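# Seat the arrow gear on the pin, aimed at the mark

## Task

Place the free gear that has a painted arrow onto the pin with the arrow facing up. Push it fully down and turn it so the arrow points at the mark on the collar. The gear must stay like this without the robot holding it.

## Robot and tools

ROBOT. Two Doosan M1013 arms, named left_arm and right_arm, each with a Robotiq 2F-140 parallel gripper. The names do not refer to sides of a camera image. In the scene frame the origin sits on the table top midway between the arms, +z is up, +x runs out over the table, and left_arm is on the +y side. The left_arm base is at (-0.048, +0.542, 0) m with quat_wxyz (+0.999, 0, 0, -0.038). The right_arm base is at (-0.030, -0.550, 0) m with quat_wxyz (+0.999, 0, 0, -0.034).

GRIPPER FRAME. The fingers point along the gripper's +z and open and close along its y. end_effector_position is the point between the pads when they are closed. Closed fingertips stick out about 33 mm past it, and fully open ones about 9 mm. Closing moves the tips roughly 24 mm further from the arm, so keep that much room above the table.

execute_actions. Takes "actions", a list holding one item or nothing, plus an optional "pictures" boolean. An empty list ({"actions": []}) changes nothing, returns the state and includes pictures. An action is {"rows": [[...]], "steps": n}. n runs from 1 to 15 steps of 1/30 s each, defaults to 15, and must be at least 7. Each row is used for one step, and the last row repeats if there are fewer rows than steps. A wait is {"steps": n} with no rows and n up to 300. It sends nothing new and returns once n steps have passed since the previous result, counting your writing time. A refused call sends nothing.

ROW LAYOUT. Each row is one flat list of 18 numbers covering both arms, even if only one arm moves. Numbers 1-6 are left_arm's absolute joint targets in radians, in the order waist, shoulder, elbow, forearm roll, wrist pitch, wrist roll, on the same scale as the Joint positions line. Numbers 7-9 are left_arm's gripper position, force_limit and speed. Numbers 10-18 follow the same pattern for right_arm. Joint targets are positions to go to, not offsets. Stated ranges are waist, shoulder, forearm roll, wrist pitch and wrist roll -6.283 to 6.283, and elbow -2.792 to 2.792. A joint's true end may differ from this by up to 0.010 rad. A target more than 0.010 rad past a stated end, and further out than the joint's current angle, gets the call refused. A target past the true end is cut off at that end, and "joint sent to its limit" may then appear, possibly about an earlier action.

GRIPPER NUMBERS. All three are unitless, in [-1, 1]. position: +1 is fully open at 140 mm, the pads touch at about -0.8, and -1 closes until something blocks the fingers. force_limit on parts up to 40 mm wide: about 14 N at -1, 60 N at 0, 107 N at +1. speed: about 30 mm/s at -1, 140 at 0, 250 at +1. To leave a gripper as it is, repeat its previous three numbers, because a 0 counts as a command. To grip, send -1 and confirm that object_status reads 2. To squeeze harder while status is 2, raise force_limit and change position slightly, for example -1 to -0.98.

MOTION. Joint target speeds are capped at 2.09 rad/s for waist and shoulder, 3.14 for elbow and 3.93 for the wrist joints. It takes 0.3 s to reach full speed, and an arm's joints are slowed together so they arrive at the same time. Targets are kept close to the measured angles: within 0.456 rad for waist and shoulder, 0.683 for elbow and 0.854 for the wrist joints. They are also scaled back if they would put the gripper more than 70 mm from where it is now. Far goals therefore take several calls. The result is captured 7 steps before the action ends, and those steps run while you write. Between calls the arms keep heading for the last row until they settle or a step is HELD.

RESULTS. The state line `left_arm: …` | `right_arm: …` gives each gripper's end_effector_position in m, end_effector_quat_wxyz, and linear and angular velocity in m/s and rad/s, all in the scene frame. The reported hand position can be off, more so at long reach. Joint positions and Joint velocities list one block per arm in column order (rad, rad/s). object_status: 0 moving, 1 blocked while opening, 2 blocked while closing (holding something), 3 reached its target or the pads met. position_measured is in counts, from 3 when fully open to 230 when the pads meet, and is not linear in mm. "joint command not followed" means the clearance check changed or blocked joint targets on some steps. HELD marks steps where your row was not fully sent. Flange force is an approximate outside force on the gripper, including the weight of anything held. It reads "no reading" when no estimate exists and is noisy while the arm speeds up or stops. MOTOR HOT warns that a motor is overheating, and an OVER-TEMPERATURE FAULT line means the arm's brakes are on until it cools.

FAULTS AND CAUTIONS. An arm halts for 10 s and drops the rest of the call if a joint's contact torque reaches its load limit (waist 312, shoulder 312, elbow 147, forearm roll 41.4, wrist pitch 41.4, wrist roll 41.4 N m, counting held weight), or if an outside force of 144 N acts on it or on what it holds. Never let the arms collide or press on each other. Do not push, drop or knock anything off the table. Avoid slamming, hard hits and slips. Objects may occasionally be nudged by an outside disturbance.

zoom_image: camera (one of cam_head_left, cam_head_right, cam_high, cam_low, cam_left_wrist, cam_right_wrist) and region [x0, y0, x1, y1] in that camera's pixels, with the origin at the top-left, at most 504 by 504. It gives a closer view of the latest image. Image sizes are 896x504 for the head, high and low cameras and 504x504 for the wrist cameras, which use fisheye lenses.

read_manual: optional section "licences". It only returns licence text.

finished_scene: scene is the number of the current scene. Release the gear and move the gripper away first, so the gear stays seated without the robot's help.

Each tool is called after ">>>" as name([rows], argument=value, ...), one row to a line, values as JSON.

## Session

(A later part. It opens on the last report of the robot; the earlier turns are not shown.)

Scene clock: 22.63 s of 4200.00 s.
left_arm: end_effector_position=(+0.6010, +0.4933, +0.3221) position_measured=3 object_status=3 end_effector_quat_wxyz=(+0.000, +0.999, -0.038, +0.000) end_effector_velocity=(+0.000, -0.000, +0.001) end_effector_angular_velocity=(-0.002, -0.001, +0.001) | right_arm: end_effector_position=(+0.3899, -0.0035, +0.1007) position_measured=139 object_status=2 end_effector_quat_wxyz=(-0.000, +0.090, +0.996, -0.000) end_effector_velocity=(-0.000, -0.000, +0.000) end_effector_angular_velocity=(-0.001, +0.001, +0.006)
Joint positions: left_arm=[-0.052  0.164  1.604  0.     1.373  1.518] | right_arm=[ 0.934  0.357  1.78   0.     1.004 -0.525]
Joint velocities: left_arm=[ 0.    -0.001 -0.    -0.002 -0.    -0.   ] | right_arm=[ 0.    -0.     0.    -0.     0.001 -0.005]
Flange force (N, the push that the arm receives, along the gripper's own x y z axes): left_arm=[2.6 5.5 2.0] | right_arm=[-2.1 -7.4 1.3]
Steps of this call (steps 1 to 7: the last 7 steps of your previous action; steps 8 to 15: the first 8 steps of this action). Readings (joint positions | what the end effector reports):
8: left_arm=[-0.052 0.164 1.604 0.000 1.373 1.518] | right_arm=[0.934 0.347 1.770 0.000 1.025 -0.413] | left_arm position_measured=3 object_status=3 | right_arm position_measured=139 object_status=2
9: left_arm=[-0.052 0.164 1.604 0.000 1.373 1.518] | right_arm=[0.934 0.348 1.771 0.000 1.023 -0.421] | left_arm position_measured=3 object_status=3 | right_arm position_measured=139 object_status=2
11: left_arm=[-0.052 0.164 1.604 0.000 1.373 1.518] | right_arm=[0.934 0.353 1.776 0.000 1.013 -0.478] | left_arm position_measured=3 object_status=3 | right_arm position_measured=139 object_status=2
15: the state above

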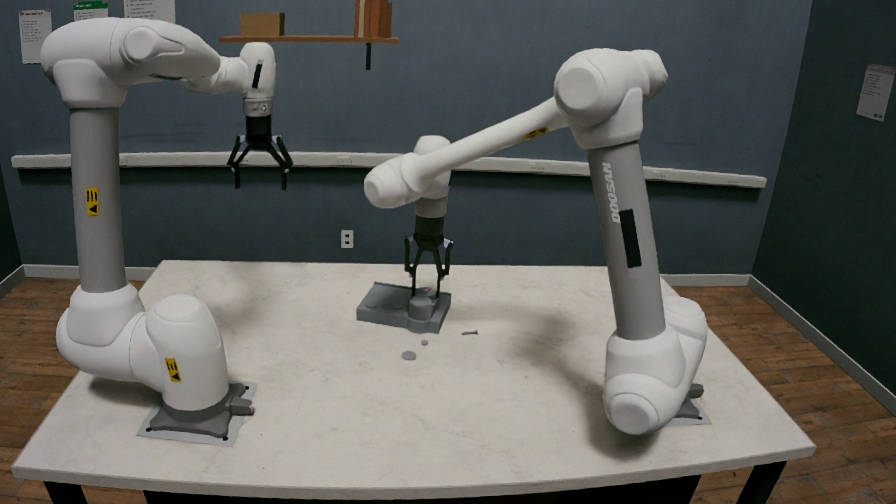

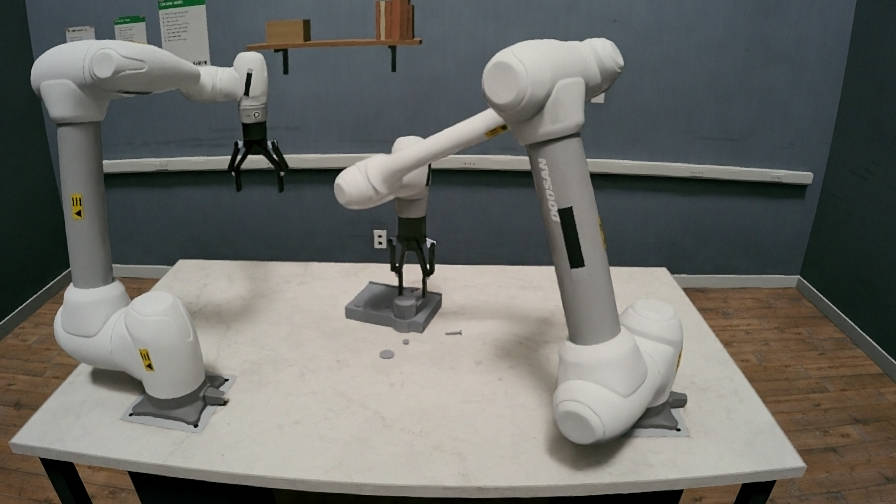

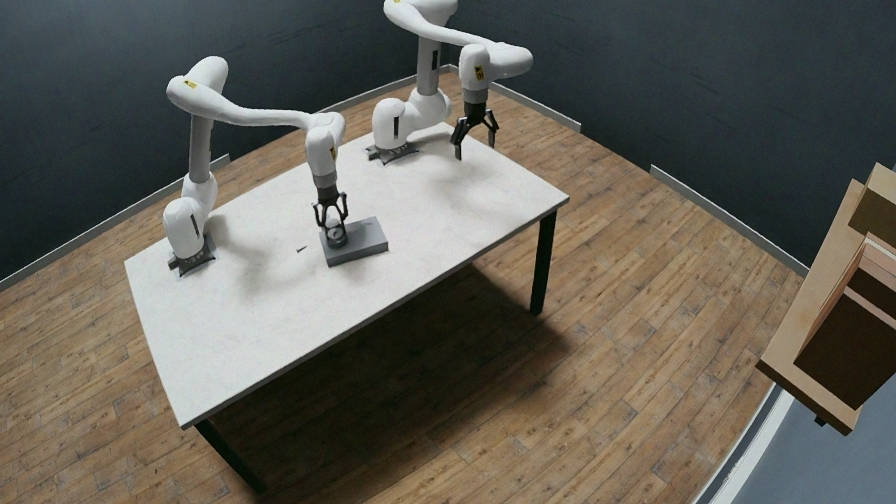

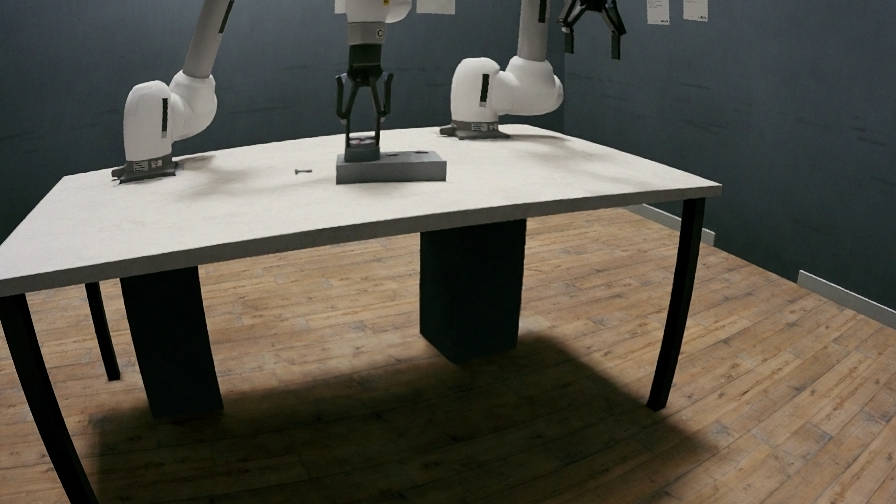

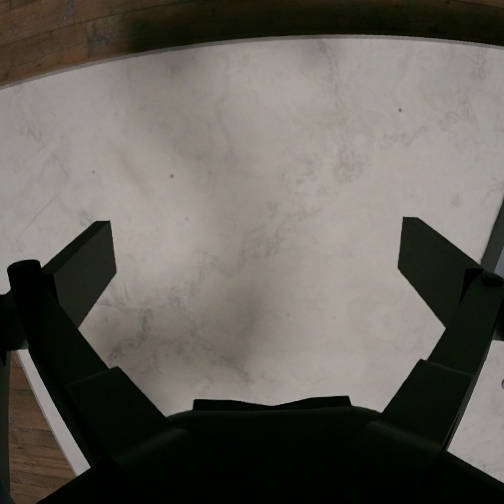

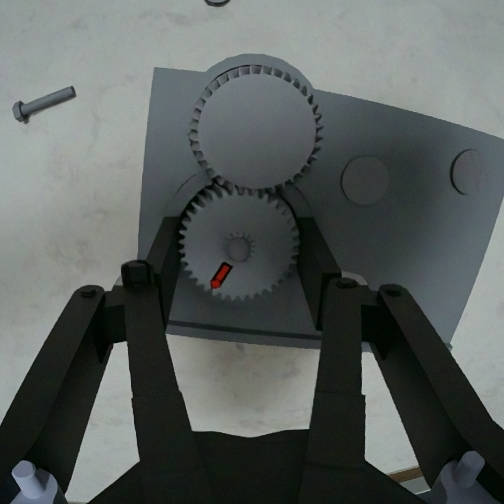

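Offset ≈22°, matches. Release.

>>> execute_actions([
  {"rows":[[-0.052,0.164,1.604,0,1.373,1.518,1,0,0,0.9339,0.3573,1.7801,0,1.0042,-0.525,0.15,-0.4,-0.4]],"steps":15},
])

>>> execute_actions([
  {"rows":[[-0.052,0.164,1.604,0,1.373,1.518,1,0,0,0.9339,0.3304,1.7526,0,1.0586,-0.525,0.15,-0.4,-0.4]],"steps":15},
])

>>> execute_actions([
  {"steps":15},
], pictures=true)

>>> zoom_image(camera="cam_right_wrist", region=[140,60,360,280])

Scene clock: 23.17 s of 4200.00 s.
left_arm: end_effector_position=(+0.6010, +0.4933, +0.3221) position_measured=3 object_status=3 end_effector_quat_wxyz=(+0.000, +0.999, -0.038, +0.000) end_effector_velocity=(-0.001, -0.000, +0.001) end_effector_angular_velocity=(+0.000, -0.002, -0.000) | right_arm: end_effector_position=(+0.3899, -0.0034, +0.1008) position_measured=110 object_status=0 end_effector_quat_wxyz=(+0.000, +0.090, +0.996, +0.000) end_effector_velocity=(+0.001, +0.000, +0.000) end_effector_angular_velocity=(+0.001, -0.001, -0.000)
Joint positions: left_arm=[-0.052  0.164  1.604  0.     1.373  1.518] | right_arm=[ 0.934  0.357  1.78  -0.     1.004 -0.525]
Joint velocities: left_arm=[-0.001 -0.003  0.001  0.001  0.    -0.001] | right_arm=[-0.    -0.    -0.001 -0.    -0.    -0.   ]
Flange force (N, the push that the arm receives, along the gripper's own x y z axes): left_arm=[2.8 5.6 1.7] | right_arm=[-1.9 -3.6 -4.6]
Steps of this call (steps 1 to 7: the last 7 steps of your previous action; step 8: the robot went on to your last target; steps 9 to 16: the first 8 steps of this action). Readings (joint positions | what the end effector reports):
9: left_arm=[-0.052 0.164 1.604 0.000 1.373 1.518] | right_arm=[0.934 0.357 1.780 -0.000 1.004 -0.525] | left_arm position_measured=3 object_status=3 | right_arm position_measured=139 object_status=0
10: left_arm=[-0.052 0.164 1.604 0.000 1.373 1.518] | right_arm=[0.934 0.357 1.780 -0.000 1.004 -0.525] | left_arm position_measured=3 object_status=3 | right_arm position_measured=139 object_status=0
12: left_arm=[-0.052 0.164 1.604 0.000 1.373 1.518] | right_arm=[0.934 0.357 1.780 -0.000 1.004 -0.525] | left_arm position_measured=3 object_status=3 | right_arm position_measured=126 object_status=0
16: the state above

Scene clock: 23.67 s of 4200.00 s.
left_arm: end_effector_position=(+0.6010, +0.4933, +0.3221) position_measured=3 object_status=3 end_effector_quat_wxyz=(+0.000, +0.999, -0.038, +0.000) end_effector_velocity=(+0.001, +0.000, +0.001) end_effector_angular_velocity=(+0.000, -0.001, -0.000) | right_arm: end_effector_position=(+0.3899, -0.0035, +0.1326) position_measured=110 object_status=3 end_effector_quat_wxyz=(+0.000, +0.090, +0.996, +0.000) end_effector_velocity=(-0.001, -0.001, -0.003) end_effector_angular_velocity=(-0.004, +0.003, -0.000)
Joint positions: left_arm=[-0.052  0.164  1.604  0.     1.373  1.518] | right_arm=[ 0.934  0.33   1.752 -0.     1.059 -0.525]
Joint velocities: left_arm=[ 0.     0.    -0.001  0.     0.     0.   ] | right_arm=[-0.     0.003  0.001  0.     0.001 -0.   ]
Flange force (N, the push that the arm receives, along the gripper's own x y z axes): left_arm=[1.6 4.0 1.2] | right_arm=[0.8 -2.7 -3.1]
Steps of this call (steps 1 to 7: the last 7 steps of your previous action; steps 8 to 15: the first 8 steps of this action). Readings (joint positions | what the end effector reports):
8: left_arm=[-0.052 0.164 1.604 0.000 1.373 1.518] | right_arm=[0.934 0.357 1.780 -0.000 1.004 -0.525] | left_arm position_measured=3 object_status=3 | right_arm position_measured=110 object_status=3
9: left_arm=[-0.052 0.164 1.604 0.000 1.373 1.518] | right_arm=[0.934 0.353 1.777 -0.000 1.013 -0.525] | left_arm position_measured=3 object_status=3 | right_arm position_measured=110 object_status=3
11: left_arm=[-0.052 0.164 1.604 0.000 1.373 1.518] | right_arm=[0.934 0.333 1.755 -0.000 1.051 -0.525] | left_arm position_measured=3 object_status=3 | right_arm position_measured=110 object_status=3
15: the state above

Scene clock: 24.17 s of 4200.00 s.
left_arm: end_effector_position=(+0.6010, +0.4933, +0.3221) position_measured=3 object_status=3 end_effector_quat_wxyz=(+0.000, +0.999, -0.038, +0.000) end_effector_velocity=(+0.000, -0.000, +0.000) end_effector_angular_velocity=(+0.000, +0.001, -0.001) | right_arm: end_effector_position=(+0.3898, -0.0035, +0.1325) position_measured=110 object_status=3 end_effector_quat_wxyz=(-0.000, +0.090, +0.996, -0.000) end_effector_velocity=(+0.001, -0.000, +0.000) end_effector_angular_velocity=(+0.000, -0.000, -0.001)
Joint positions: left_arm=[-0.052  0.164  1.604 -0.     1.373  1.518] | right_arm=[ 0.934  0.33   1.753  0.     1.059 -0.525]
Joint velocities: left_arm=[-0.001  0.001 -0.001  0.     0.001  0.   ] | right_arm=[-0.001 -0.    -0.    -0.     0.     0.   ]
Flange force (N, the push that the arm receives, along the gripper's own x y z axes): left_arm=[1.9 4.4 2.0] | right_arm=[1.0 -2.4 -3.4]
Kept back: nothing.
Steps of this call (steps 1 to 7: the last 7 steps of your previous action; steps 8 to 15: the robot went on to your last target). Readings (joint positions | what the end effector reports):
1: left_arm=[-0.052 0.164 1.604 0.000 1.373 1.518] | right_arm=[0.934 0.330 1.753 -0.000 1.059 -0.525] | left_arm position_measured=3 object_status=3 | right_arm position_measured=110 object_status=3
2: left_arm=[-0.052 0.164 1.604 0.000 1.373 1.518] | right_arm=[0.934 0.330 1.753 -0.000 1.059 -0.525] | left_arm position_measured=3 object_status=3 | right_arm position_measured=110 object_status=3
4: left_arm=[-0.052 0.164 1.604 0.000 1.373 1.518] | right_arm=[0.934 0.330 1.753 -0.000 1.059 -0.525] | left_arm position_measured=3 object_status=3 | right_arm position_measured=110 object_status=3
8: left_arm=[-0.052 0.164 1.604 0.000 1.373 1.518] | right_arm=[0.934 0.330 1.753 -0.000 1.059 -0.525] | left_arm position_measured=3 object_status=3 | right_arm position_measured=110 object_status=3
15: the state above
All arms were judged still, so your last target was given up. Only a new action makes them travel on or press farther. Fingers that are still opening or closing keep moving.

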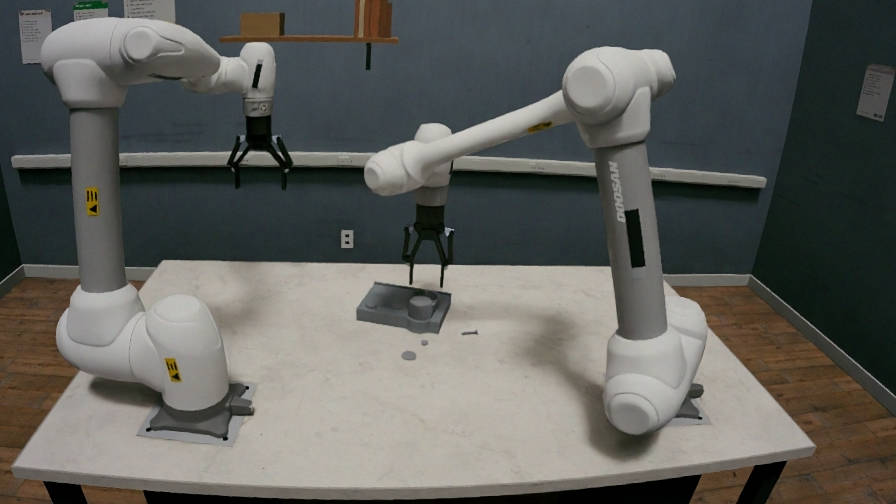

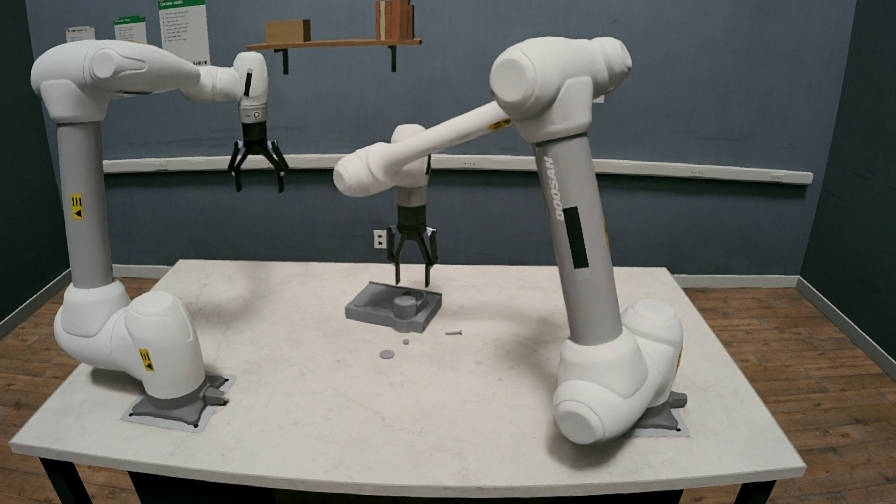

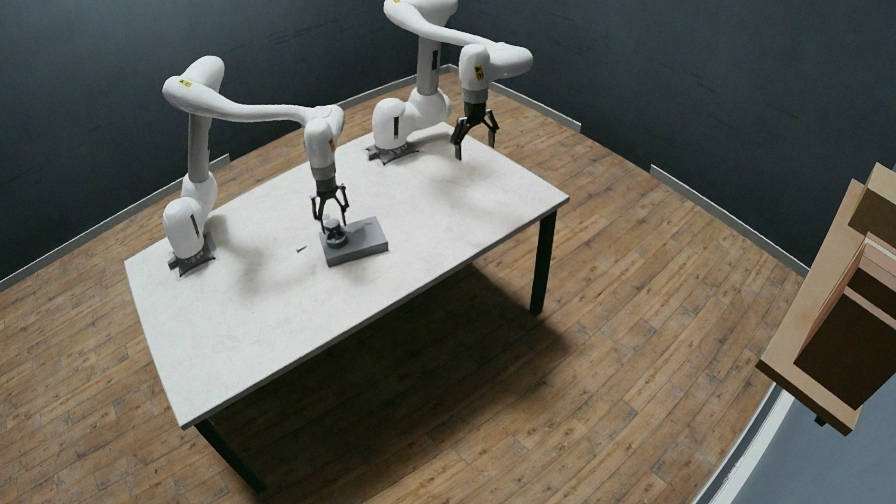

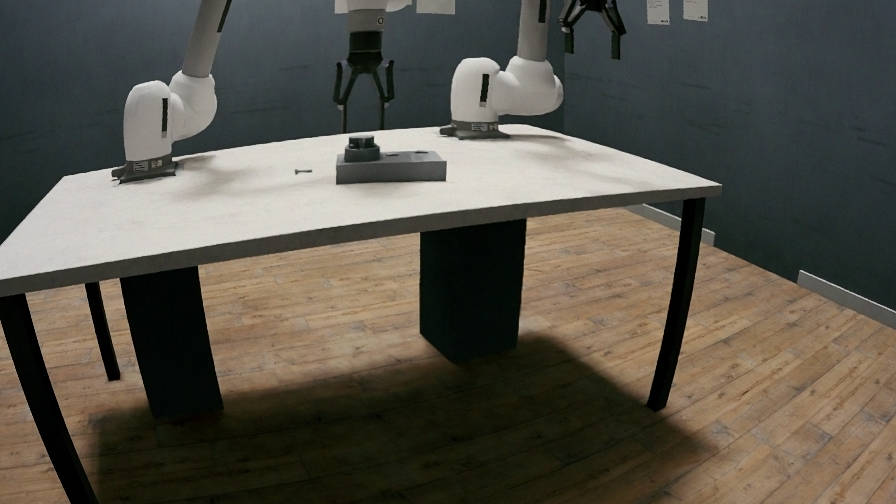

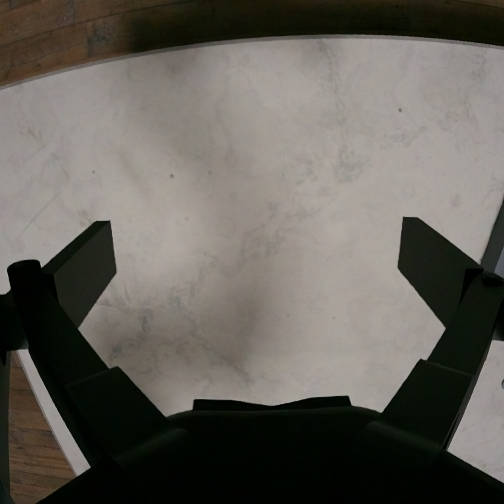

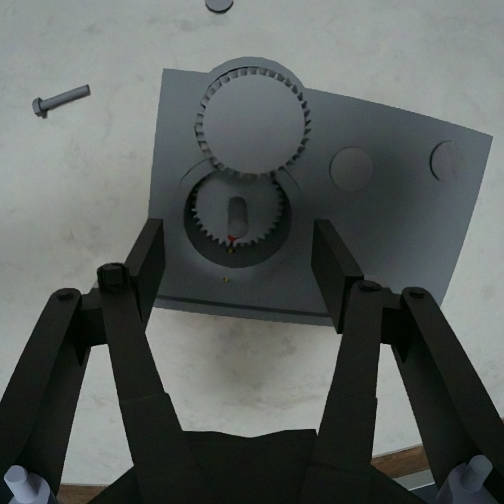

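Region (140, 60, 360, 280) of cam_right_wrist's 504x504 image, scaled by 2.291, with more detail than that image has.

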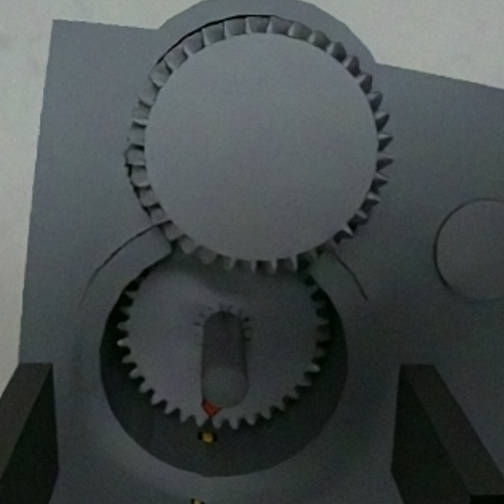

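>>> finished_scene(scene=2)

The scene is finished: the task was done.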